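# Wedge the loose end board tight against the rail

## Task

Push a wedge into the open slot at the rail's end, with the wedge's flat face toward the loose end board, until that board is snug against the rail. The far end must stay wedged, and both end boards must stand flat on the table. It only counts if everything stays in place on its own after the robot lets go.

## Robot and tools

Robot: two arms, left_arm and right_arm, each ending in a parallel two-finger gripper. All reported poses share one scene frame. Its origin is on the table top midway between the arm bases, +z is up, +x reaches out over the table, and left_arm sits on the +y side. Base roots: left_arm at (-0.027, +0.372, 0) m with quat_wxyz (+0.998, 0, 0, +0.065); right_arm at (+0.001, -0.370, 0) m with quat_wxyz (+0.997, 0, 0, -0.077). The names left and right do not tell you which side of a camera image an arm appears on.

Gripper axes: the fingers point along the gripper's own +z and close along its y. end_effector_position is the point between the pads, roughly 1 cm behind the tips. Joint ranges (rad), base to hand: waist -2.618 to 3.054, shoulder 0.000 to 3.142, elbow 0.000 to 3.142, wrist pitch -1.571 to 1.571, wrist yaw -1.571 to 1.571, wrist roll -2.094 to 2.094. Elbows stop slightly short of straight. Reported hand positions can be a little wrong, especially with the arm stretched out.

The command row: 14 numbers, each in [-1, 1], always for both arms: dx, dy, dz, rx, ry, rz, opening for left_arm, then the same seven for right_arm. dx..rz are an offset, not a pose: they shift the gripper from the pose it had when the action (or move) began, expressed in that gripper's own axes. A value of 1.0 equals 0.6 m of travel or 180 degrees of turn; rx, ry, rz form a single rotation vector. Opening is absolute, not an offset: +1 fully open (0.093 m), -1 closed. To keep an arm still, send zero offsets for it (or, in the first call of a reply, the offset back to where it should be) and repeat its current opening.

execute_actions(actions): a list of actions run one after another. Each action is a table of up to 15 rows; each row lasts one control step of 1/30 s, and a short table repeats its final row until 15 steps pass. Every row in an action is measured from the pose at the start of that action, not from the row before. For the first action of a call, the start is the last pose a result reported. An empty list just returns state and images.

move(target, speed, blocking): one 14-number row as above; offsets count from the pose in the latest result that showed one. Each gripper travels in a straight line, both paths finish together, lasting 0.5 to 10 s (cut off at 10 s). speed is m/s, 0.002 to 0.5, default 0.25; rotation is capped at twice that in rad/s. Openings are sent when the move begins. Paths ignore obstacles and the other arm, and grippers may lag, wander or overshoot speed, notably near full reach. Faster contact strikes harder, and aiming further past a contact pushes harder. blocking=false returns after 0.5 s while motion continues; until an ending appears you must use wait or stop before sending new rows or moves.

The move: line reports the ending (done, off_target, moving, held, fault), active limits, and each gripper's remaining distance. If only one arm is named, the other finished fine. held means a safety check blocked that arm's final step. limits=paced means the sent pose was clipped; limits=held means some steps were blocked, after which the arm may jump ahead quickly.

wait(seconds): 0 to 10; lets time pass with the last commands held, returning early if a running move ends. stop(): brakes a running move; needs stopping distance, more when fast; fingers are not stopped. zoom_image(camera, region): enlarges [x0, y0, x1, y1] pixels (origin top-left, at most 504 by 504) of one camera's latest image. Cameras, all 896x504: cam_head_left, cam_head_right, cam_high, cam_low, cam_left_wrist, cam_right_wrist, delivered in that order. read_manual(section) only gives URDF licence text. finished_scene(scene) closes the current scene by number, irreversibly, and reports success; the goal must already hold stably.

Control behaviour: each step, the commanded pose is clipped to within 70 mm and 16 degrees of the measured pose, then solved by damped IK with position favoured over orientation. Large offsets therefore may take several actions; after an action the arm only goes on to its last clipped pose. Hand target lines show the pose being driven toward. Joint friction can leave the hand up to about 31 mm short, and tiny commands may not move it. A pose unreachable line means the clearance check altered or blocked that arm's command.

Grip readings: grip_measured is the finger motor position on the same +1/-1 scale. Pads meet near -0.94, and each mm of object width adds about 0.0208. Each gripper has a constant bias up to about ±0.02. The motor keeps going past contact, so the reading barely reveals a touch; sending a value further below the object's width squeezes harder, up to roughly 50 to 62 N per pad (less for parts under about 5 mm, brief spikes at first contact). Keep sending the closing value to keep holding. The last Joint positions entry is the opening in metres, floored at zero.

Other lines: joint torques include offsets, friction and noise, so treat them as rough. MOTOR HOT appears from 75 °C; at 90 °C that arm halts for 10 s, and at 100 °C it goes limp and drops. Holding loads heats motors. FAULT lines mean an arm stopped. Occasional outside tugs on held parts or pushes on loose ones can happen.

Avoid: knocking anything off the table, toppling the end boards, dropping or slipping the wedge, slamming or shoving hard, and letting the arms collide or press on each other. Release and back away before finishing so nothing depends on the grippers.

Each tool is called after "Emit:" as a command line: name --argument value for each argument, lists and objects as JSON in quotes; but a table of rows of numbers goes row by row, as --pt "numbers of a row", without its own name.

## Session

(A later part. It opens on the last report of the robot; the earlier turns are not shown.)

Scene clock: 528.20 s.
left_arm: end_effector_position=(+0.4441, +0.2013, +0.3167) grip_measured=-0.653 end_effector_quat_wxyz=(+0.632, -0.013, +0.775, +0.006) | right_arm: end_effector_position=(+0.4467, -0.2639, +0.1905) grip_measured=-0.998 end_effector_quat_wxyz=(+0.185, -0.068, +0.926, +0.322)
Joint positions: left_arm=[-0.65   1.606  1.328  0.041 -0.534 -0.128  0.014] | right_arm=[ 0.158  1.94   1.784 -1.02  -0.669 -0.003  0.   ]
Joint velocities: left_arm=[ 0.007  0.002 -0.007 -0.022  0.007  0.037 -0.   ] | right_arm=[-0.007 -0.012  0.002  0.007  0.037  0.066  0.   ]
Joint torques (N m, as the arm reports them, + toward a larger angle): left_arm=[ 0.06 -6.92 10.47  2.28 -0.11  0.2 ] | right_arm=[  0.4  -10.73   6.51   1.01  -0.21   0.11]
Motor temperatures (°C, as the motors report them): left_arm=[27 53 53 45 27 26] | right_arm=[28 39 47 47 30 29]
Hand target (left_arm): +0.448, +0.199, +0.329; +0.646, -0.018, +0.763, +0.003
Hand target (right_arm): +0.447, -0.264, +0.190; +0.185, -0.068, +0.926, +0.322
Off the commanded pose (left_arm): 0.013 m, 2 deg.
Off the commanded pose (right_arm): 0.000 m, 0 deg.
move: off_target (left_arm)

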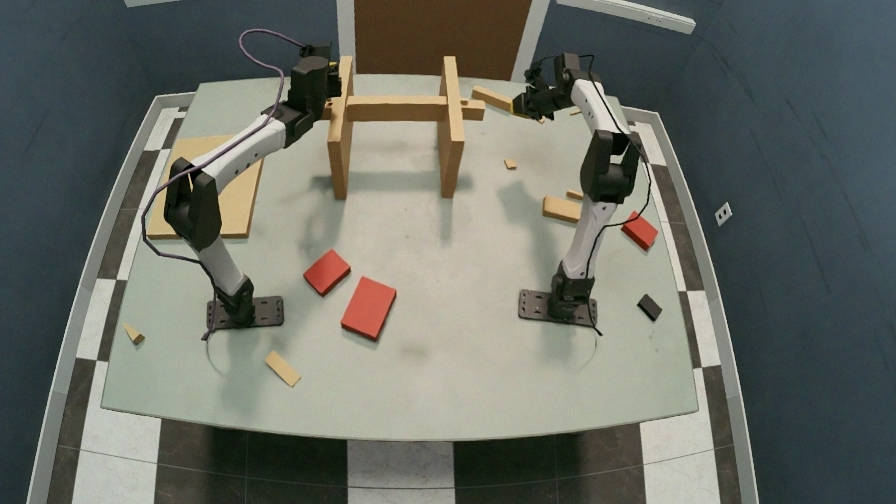

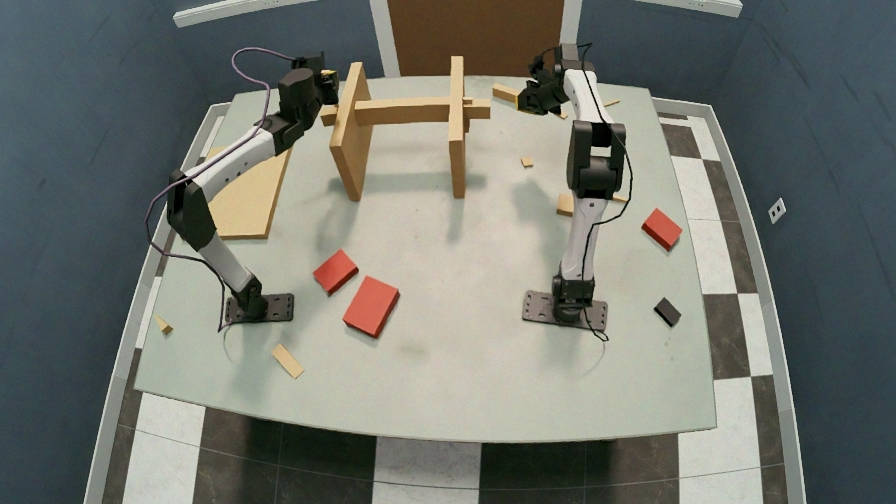

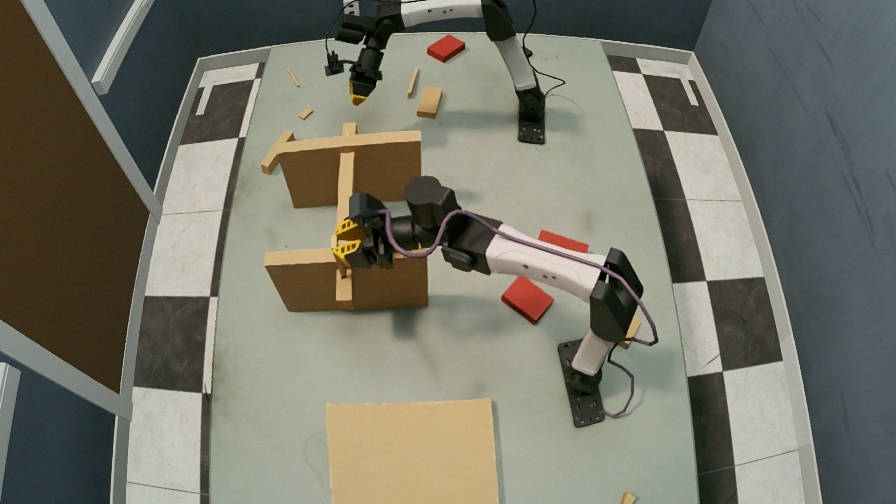

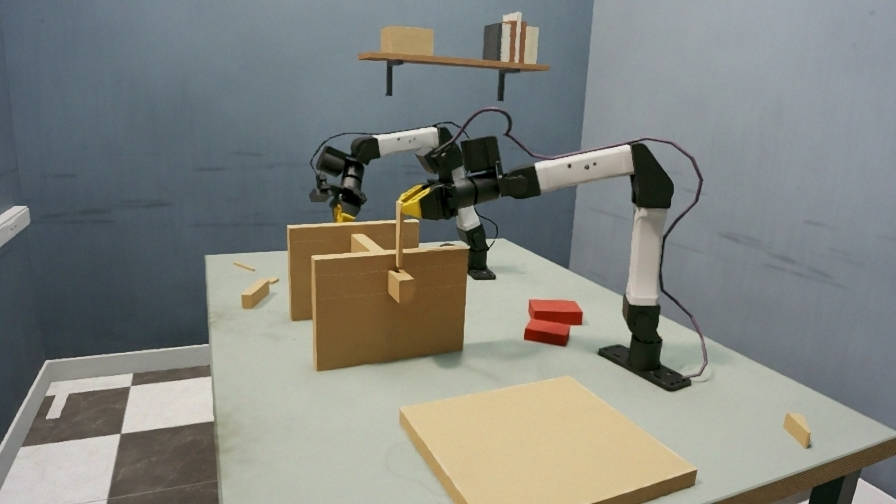

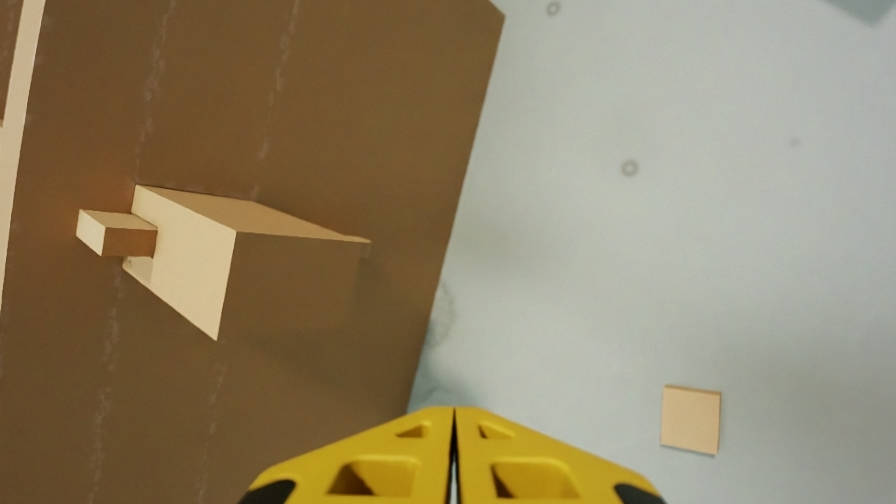

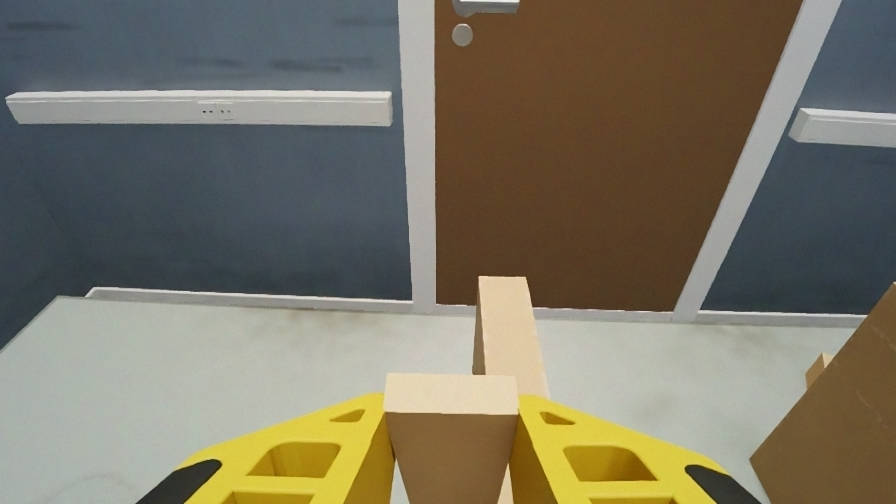

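Emit:
zoom_image --camera "cam_head_right" --region '[290, 50, 380, 140]'

Emit:
zoom_image --camera "cam_right_wrist" --region '[370, 264, 610, 504]'

Region (290, 50, 380, 140) of cam_head_right's 896x504 image, scaled by 5.600, with more detail than that image has.

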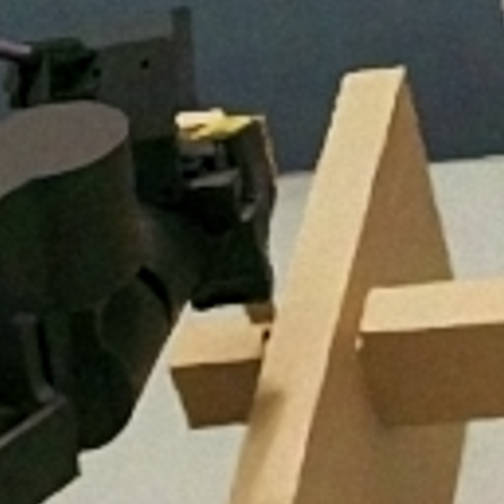

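Region (370, 264, 610, 504) of cam_right_wrist's 896x504 image, scaled by 2.100, with more detail than that image has.

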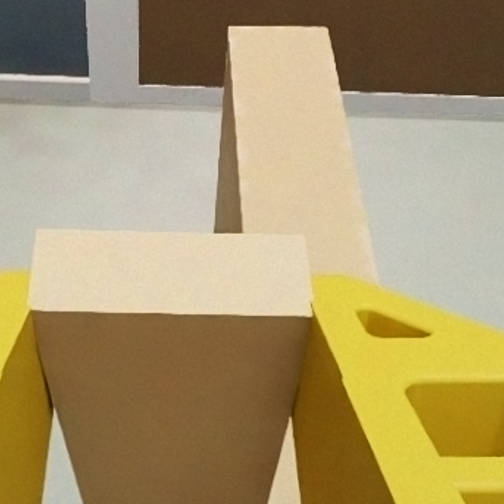

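Emit:
move --target '[0.0188, -0.0003, 0.0048, 0.0006, -0.0049, -0.0156, -0.75, 0, 0, 0, 0, 0, 0, -1.0]' --speed 0.02

Emit:
zoom_image --camera "cam_low" --region '[380, 250, 420, 290]'

Emit:
zoom_image --camera "cam_high" --region '[325, 250, 365, 290]'

Scene clock: 592.97 s.
left_arm: end_effector_position=(+0.4437, +0.2018, +0.3064) grip_measured=-0.653 end_effector_quat_wxyz=(+0.633, -0.026, +0.773, -0.003) | right_arm: end_effector_position=(+0.4467, -0.2639, +0.1905) grip_measured=-0.998 end_effector_quat_wxyz=(+0.185, -0.068, +0.926, +0.322)
Joint positions: left_arm=[-0.65   1.606  1.284  0.09  -0.536 -0.159  0.014] | right_arm=[ 0.158  1.94   1.784 -1.02  -0.669 -0.003  0.   ]
Joint velocities: left_arm=[-0.012  0.002 -0.007 -0.022 -0.022 -0.095  0.001] | right_arm=[-0.007 -0.007 -0.002 -0.037 -0.007 -0.037  0.   ]
Joint torques (N m, as the arm reports them, + toward a larger angle): left_arm=[ 0.28 -7.48  7.35  2.28 -0.06  0.  ] | right_arm=[  0.41 -10.72   6.5    1.01  -0.2    0.11]
Motor temperatures (°C, as the motors report them): left_arm=[27 53 56 48 27 26] | right_arm=[28 42 47 45 30 29]
Hand target (left_arm): +0.445, +0.201, +0.305; +0.637, -0.031, +0.770, -0.009
Hand target (right_arm): +0.447, -0.264, +0.190; +0.185, -0.068, +0.926, +0.322
Off the commanded pose (left_arm): 0.002 m, 1 deg.
Off the commanded pose (right_arm): 0.000 m, 0 deg.
move: done

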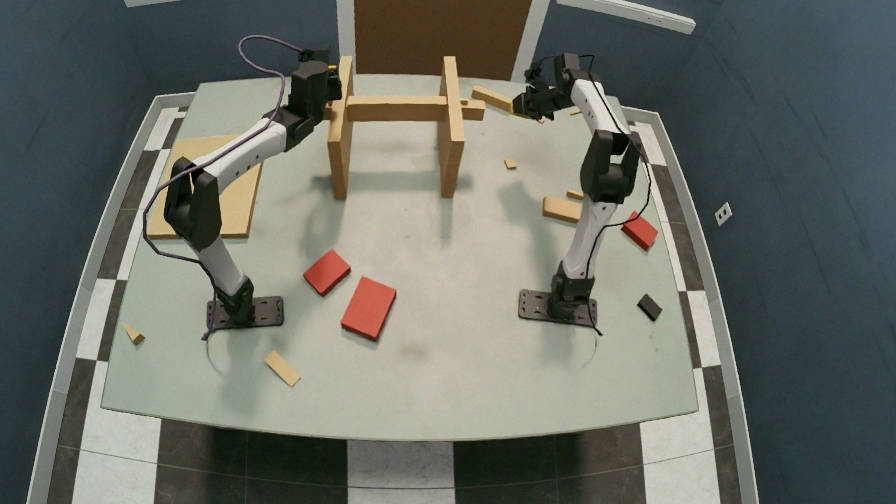

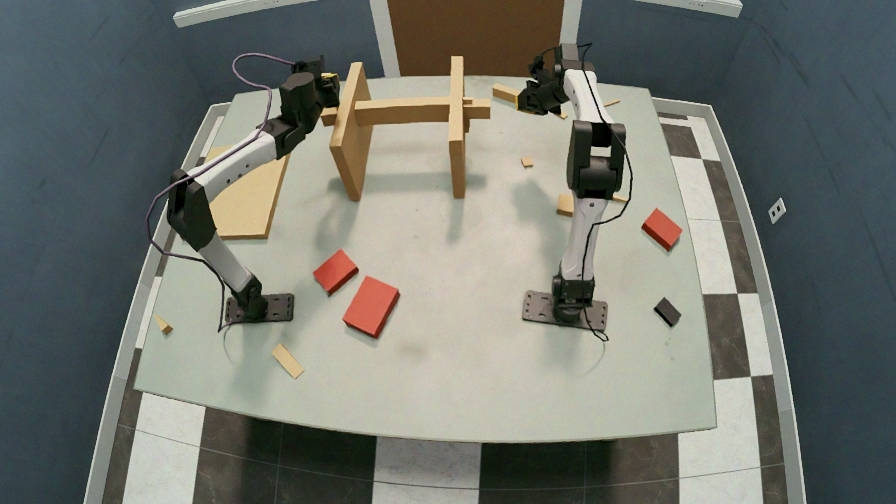

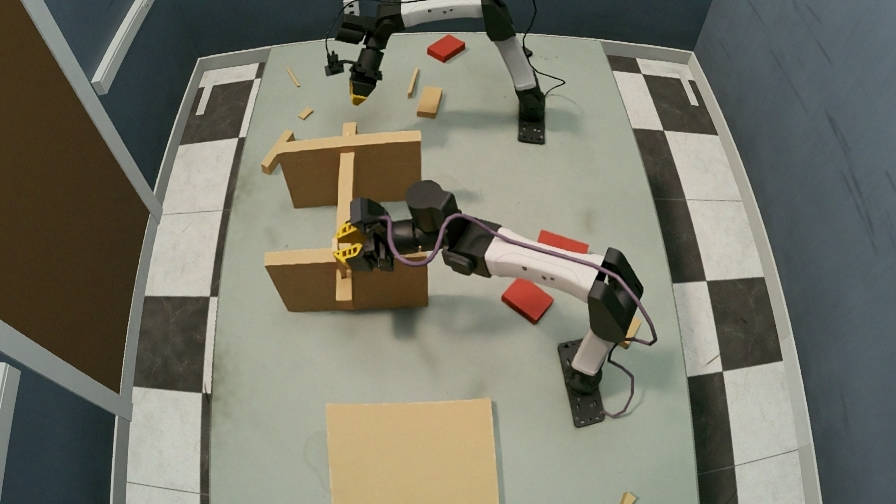

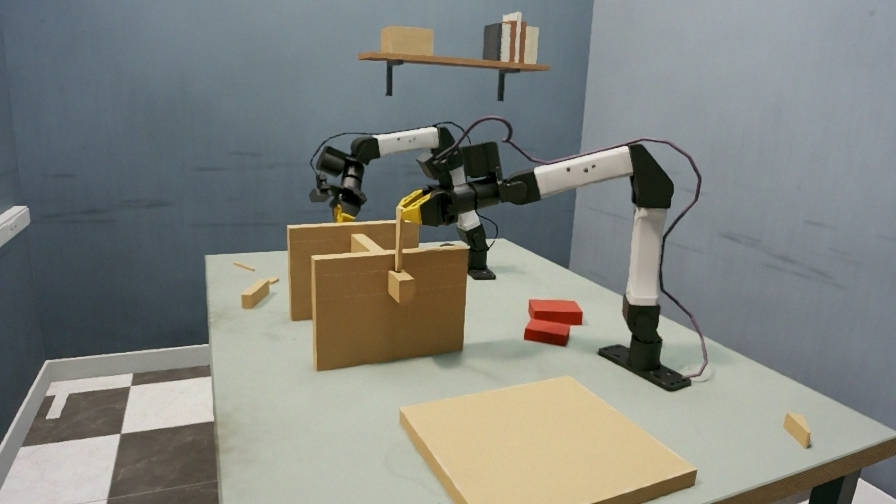

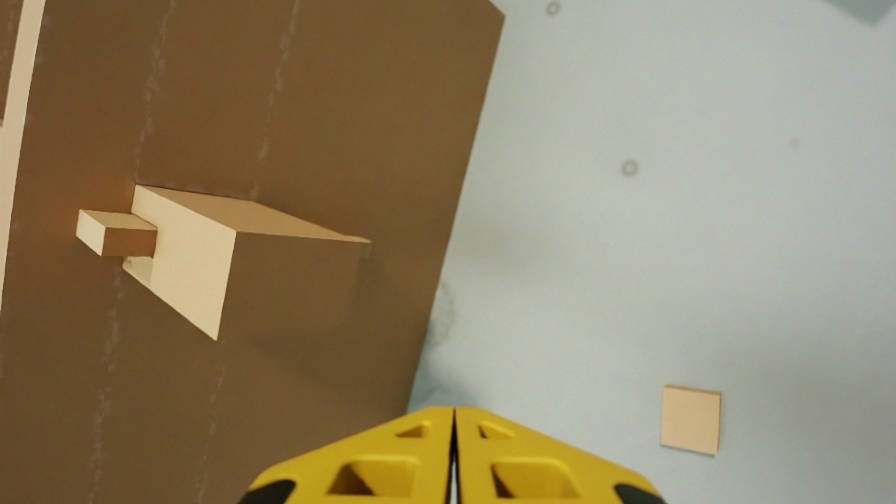

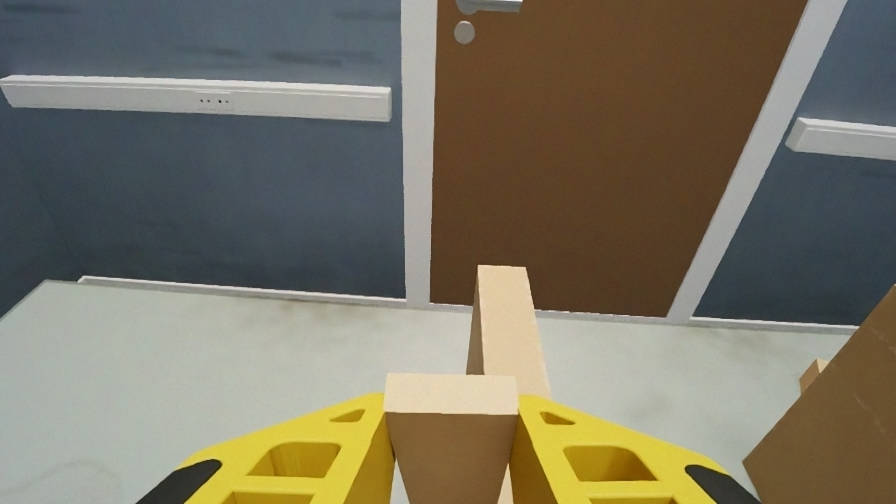

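Region (380, 250, 420, 290) of cam_low's 896x504 image, scaled by 12.600, with more detail than that image has.

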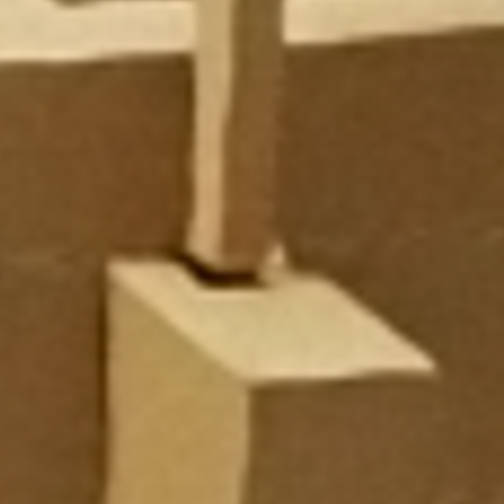

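Region (325, 250, 365, 290) of cam_high's 896x504 image, scaled by 12.600, with more detail than that image has.

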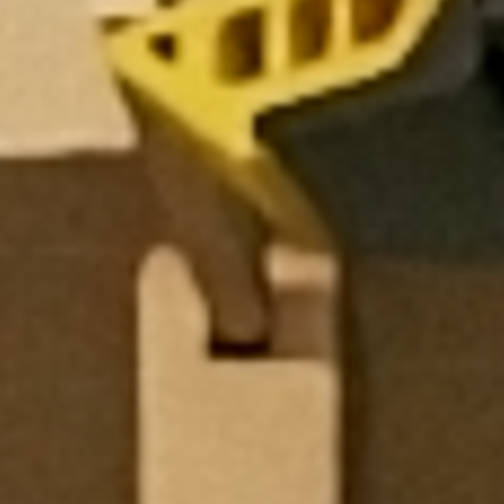

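Emit:
execute_actions --actions '[]'

Scene clock: 602.47 s.
left_arm: end_effector_position=(+0.4438, +0.2017, +0.3071) grip_measured=-0.653 end_effector_quat_wxyz=(+0.634, -0.027, +0.772, -0.004) | right_arm: end_effector_position=(+0.4467, -0.2639, +0.1905) grip_measured=-0.998 end_effector_quat_wxyz=(+0.185, -0.068, +0.926, +0.322)
Joint positions: left_arm=[-0.65   1.606  1.284  0.094 -0.536 -0.16   0.014] | right_arm=[ 0.158  1.94   1.784 -1.02  -0.669 -0.003  0.   ]
Joint velocities: left_arm=[-0.007  0.007 -0.002 -0.037 -0.022 -0.066 -0.001] | right_arm=[ 0.022  0.002 -0.002  0.022  0.007 -0.022  0.   ]
Joint torques (N m, as the arm reports them, + toward a larger angle): left_arm=[ 0.09 -7.42  7.4   2.26 -0.06 -0.04] | right_arm=[  0.4  -10.73   6.5    1.01  -0.21   0.11]
Motor temperatures (°C, as the motors report them): left_arm=[27 53 54 49 27 26] | right_arm=[28 42 47 45 30 29]
Hand target (left_arm): +0.445, +0.201, +0.305; +0.637, -0.031, +0.770, -0.009
Hand target (right_arm): +0.447, -0.264, +0.190; +0.185, -0.068, +0.926, +0.322
Off the commanded pose (left_arm): 0.002 m, 1 deg.
Off the commanded pose (right_arm): 0.000 m, 0 deg.

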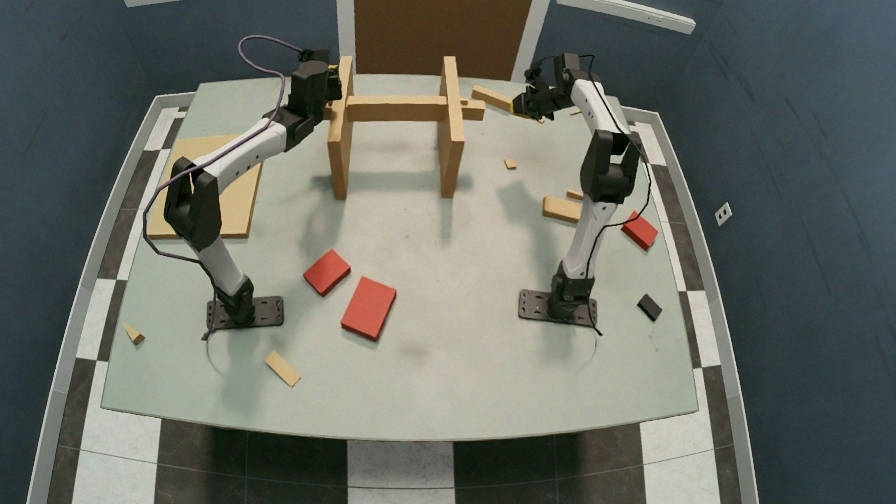

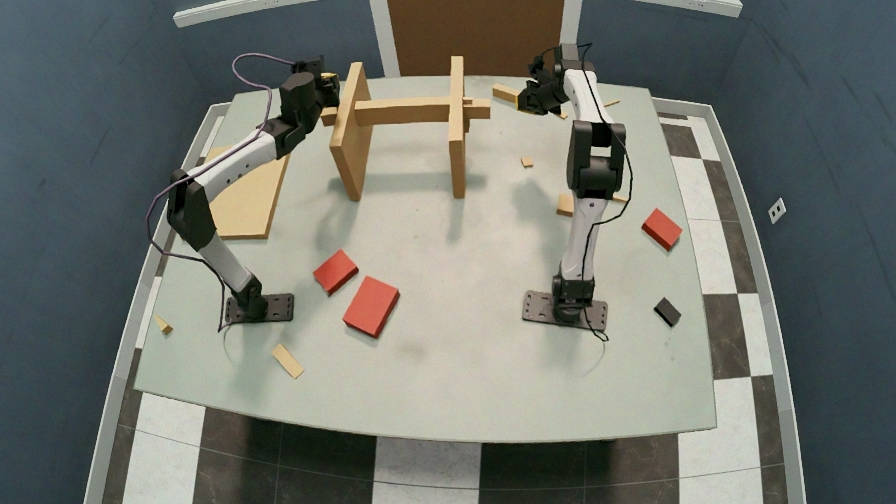

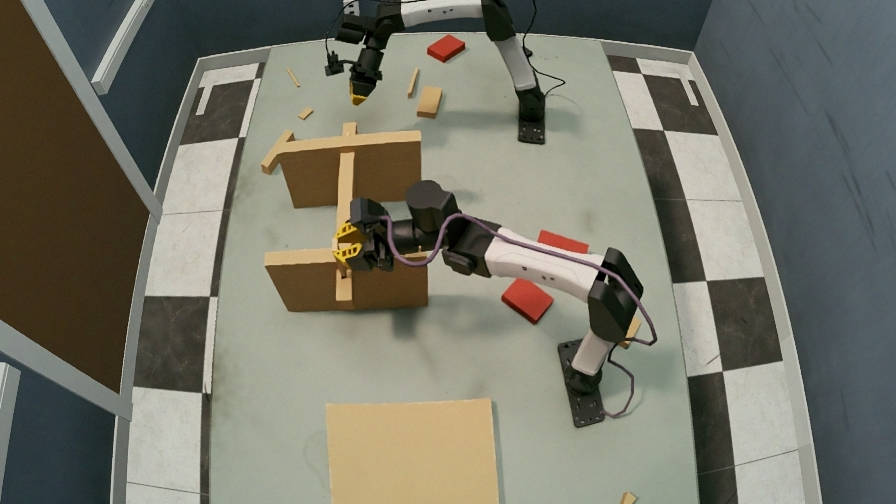

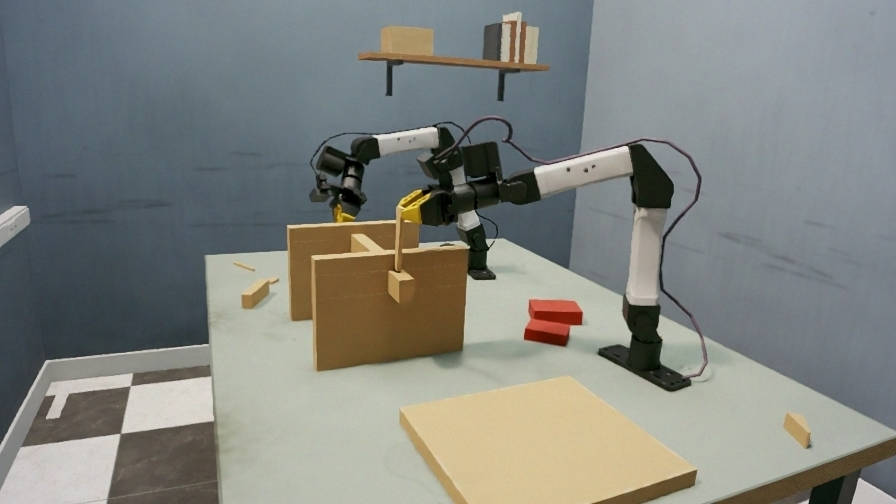

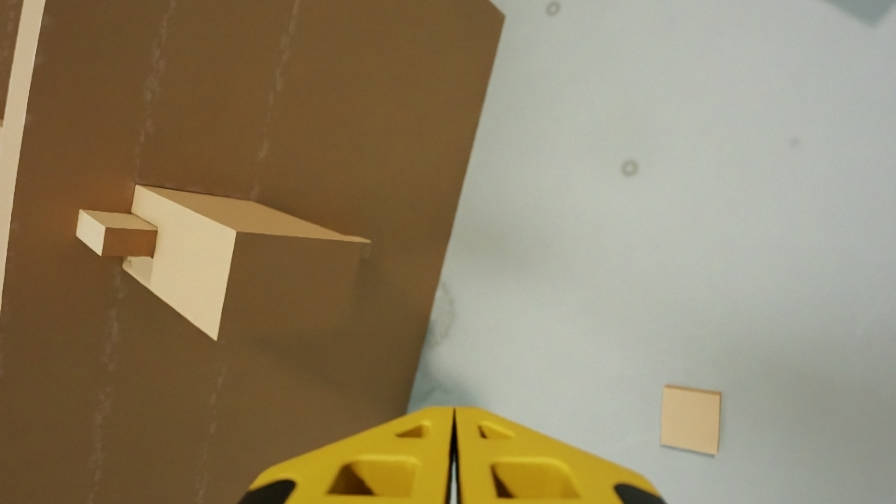

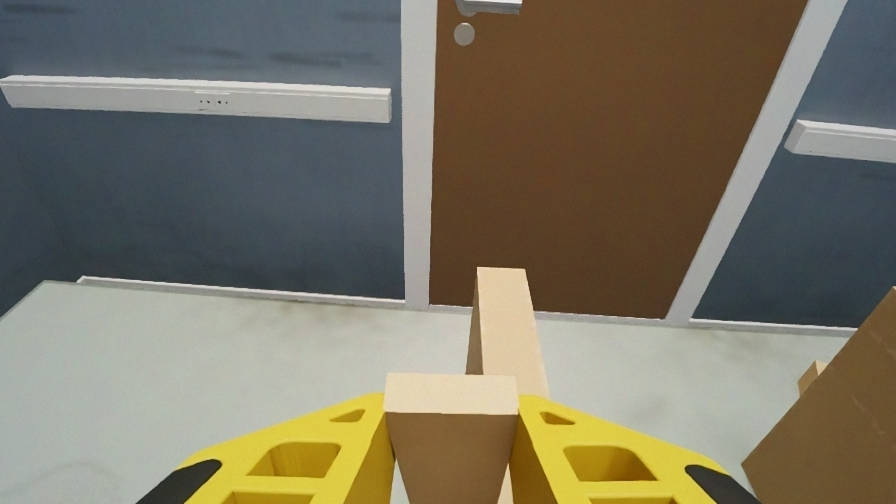

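Emit:
zoom_image --camera "cam_low" --region '[380, 250, 420, 290]'

Emit:
zoom_image --camera "cam_high" --region '[325, 250, 365, 290]'

Region (380, 250, 420, 290) of cam_low's 896x504 image, scaled by 12.600, with more detail than that image has.

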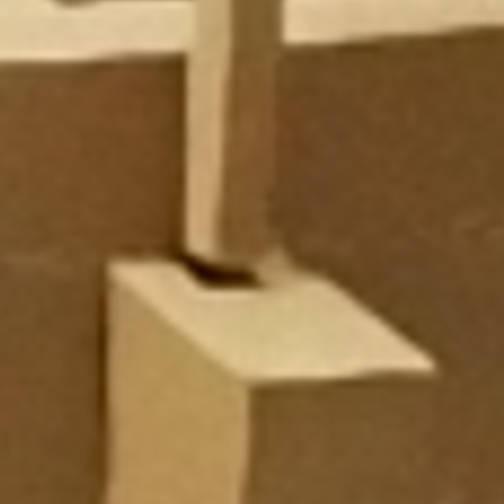

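Region (325, 250, 365, 290) of cam_high's 896x504 image, scaled by 12.600, with more detail than that image has.

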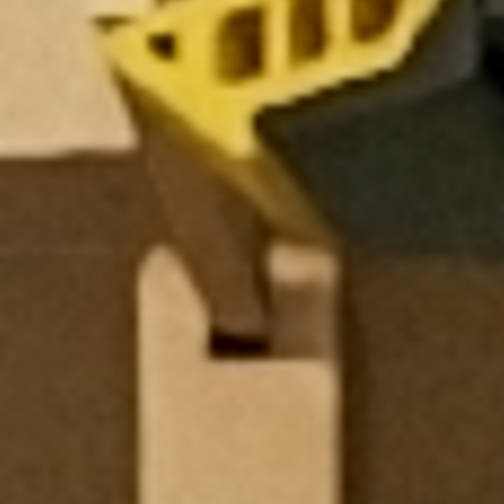

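Emit:
move --target '[0.01614, -0.00056, 0.00518, 0.0012, -0.0042, -0.0052, -0.75, 0, 0, 0, 0, 0, 0, -1.0]' --speed 0.015

Emit:
zoom_image --camera "cam_low" --region '[380, 250, 420, 290]'

Emit:
zoom_image --camera "cam_high" --region '[325, 250, 365, 290]'

Scene clock: 639.47 s.
left_arm: end_effector_position=(+0.4434, +0.2020, +0.3003) grip_measured=-0.653 end_effector_quat_wxyz=(+0.637, -0.028, +0.771, -0.006) | right_arm: end_effector_position=(+0.4467, -0.2639, +0.1905) grip_measured=-0.998 end_effector_quat_wxyz=(+0.185, -0.068, +0.926, +0.322)
Joint positions: left_arm=[-0.65   1.606  1.251  0.133 -0.536 -0.16   0.014] | right_arm=[ 0.158  1.94   1.784 -1.02  -0.669 -0.003  0.   ]
Joint velocities: left_arm=[-0.022  0.027 -0.007  0.037 -0.022 -0.081 -0.   ] | right_arm=[-0.012  0.017  0.002  0.022 -0.022  0.022  0.   ]
Joint torques (N m, as the arm reports them, + toward a larger angle): left_arm=[ 0.18 -7.24  7.47  2.25 -0.01  0.02] | right_arm=[  0.41 -10.73   6.51   1.01  -0.2    0.11]
Motor temperatures (°C, as the motors report them): left_arm=[27 54 51 50 27 26] | right_arm=[28 43 47 44 30 29]
Hand target (left_arm): +0.445, +0.201, +0.297; +0.639, -0.032, +0.768, -0.011
Hand target (right_arm): +0.447, -0.264, +0.190; +0.185, -0.068, +0.926, +0.322
Off the commanded pose (left_arm): 0.004 m, 1 deg.
Off the commanded pose (right_arm): 0.000 m, 0 deg.
move: done

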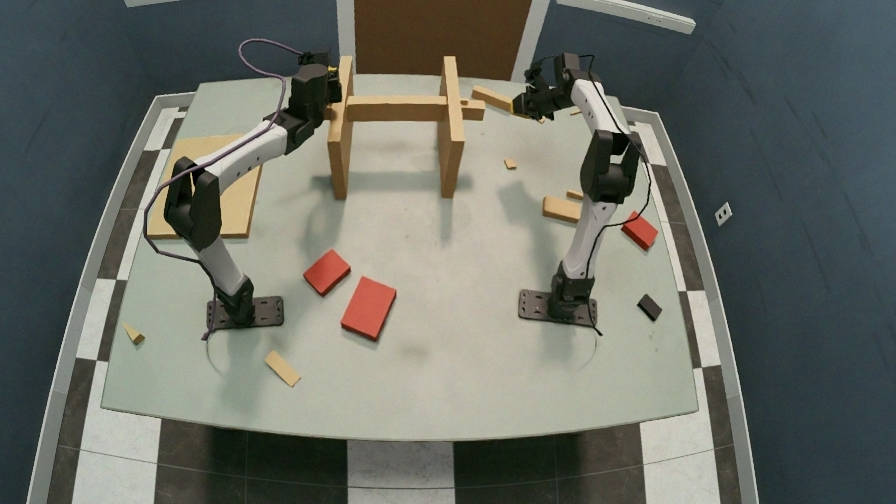

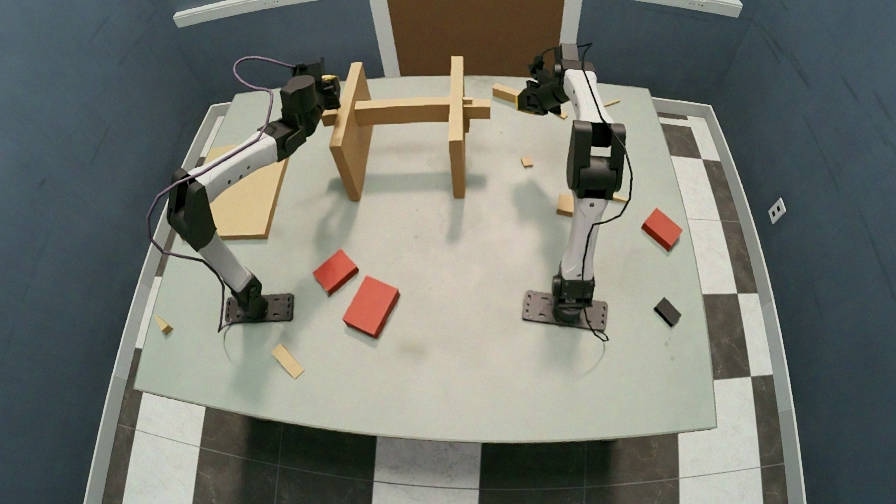

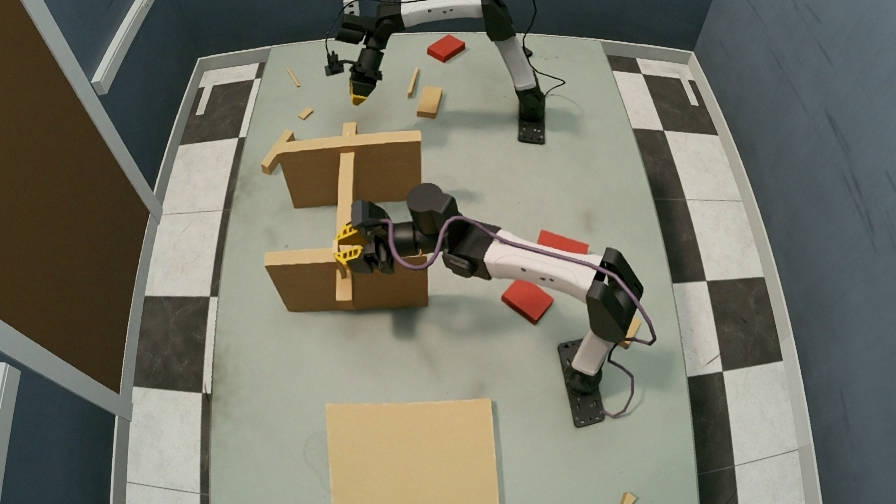

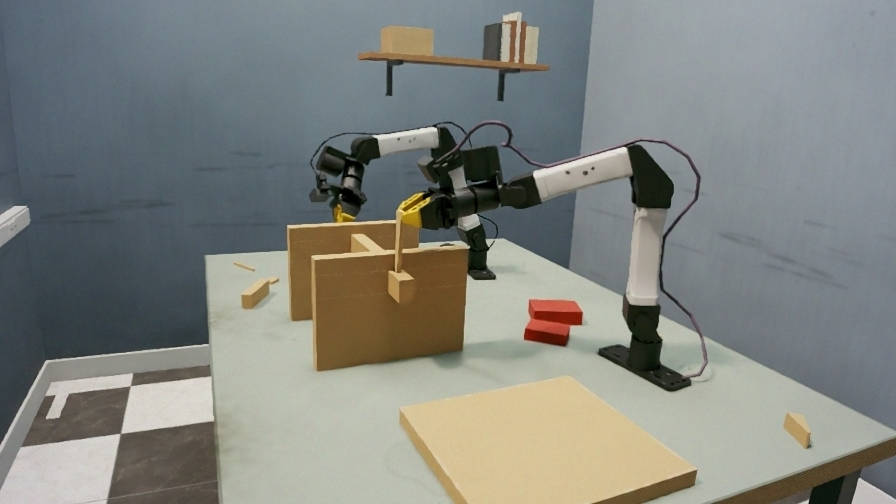

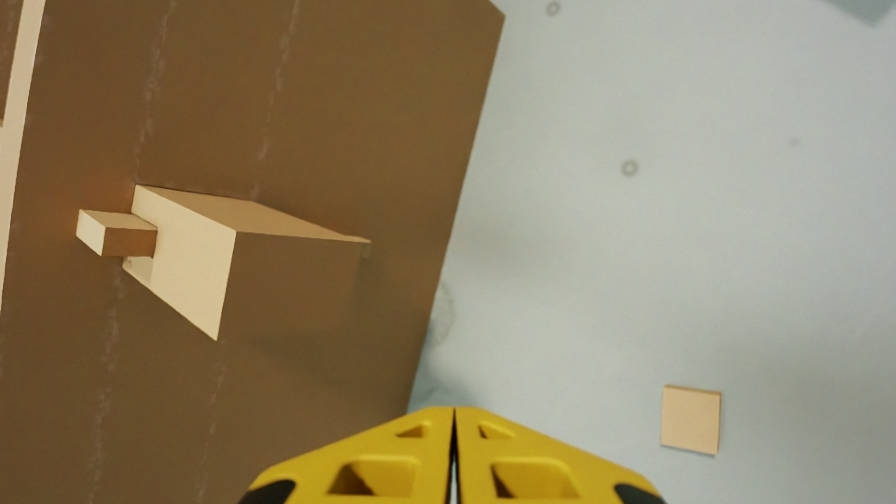

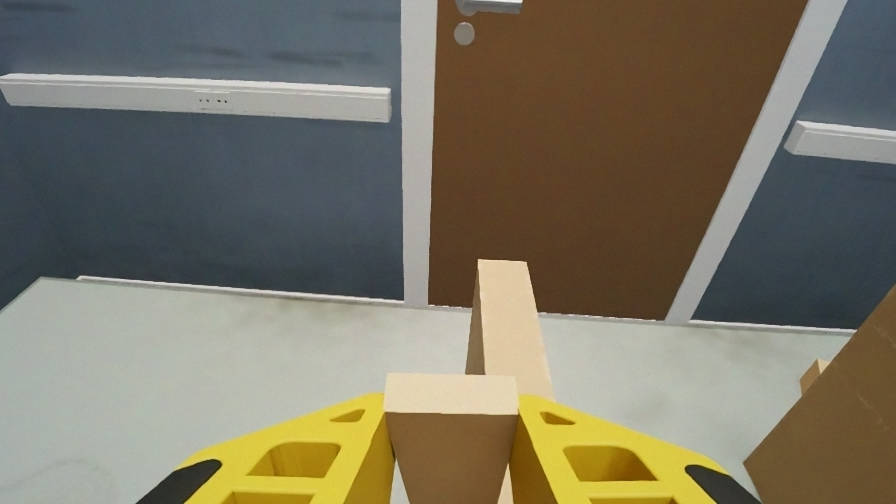

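Region (380, 250, 420, 290) of cam_low's 896x504 image, scaled by 12.600, with more detail than that image has.

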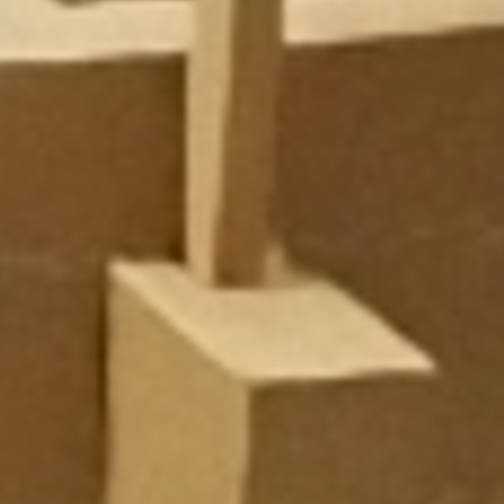

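Region (325, 250, 365, 290) of cam_high's 896x504 image, scaled by 12.600, with more detail than that image has.

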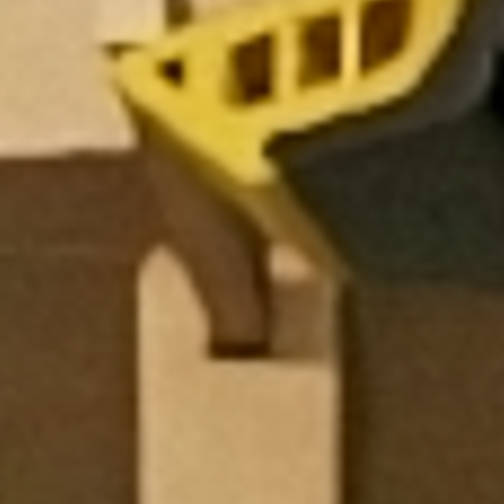

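Emit:
zoom_image --camera "cam_low" --region '[350, 190, 460, 300]'

Region (350, 190, 460, 300) of cam_low's 896x504 image, scaled by 4.582, with more detail than that image has.

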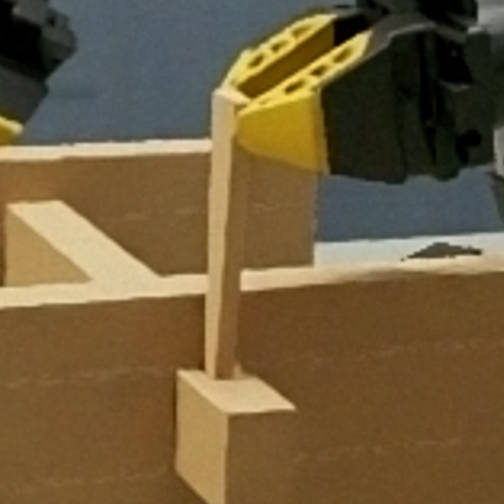

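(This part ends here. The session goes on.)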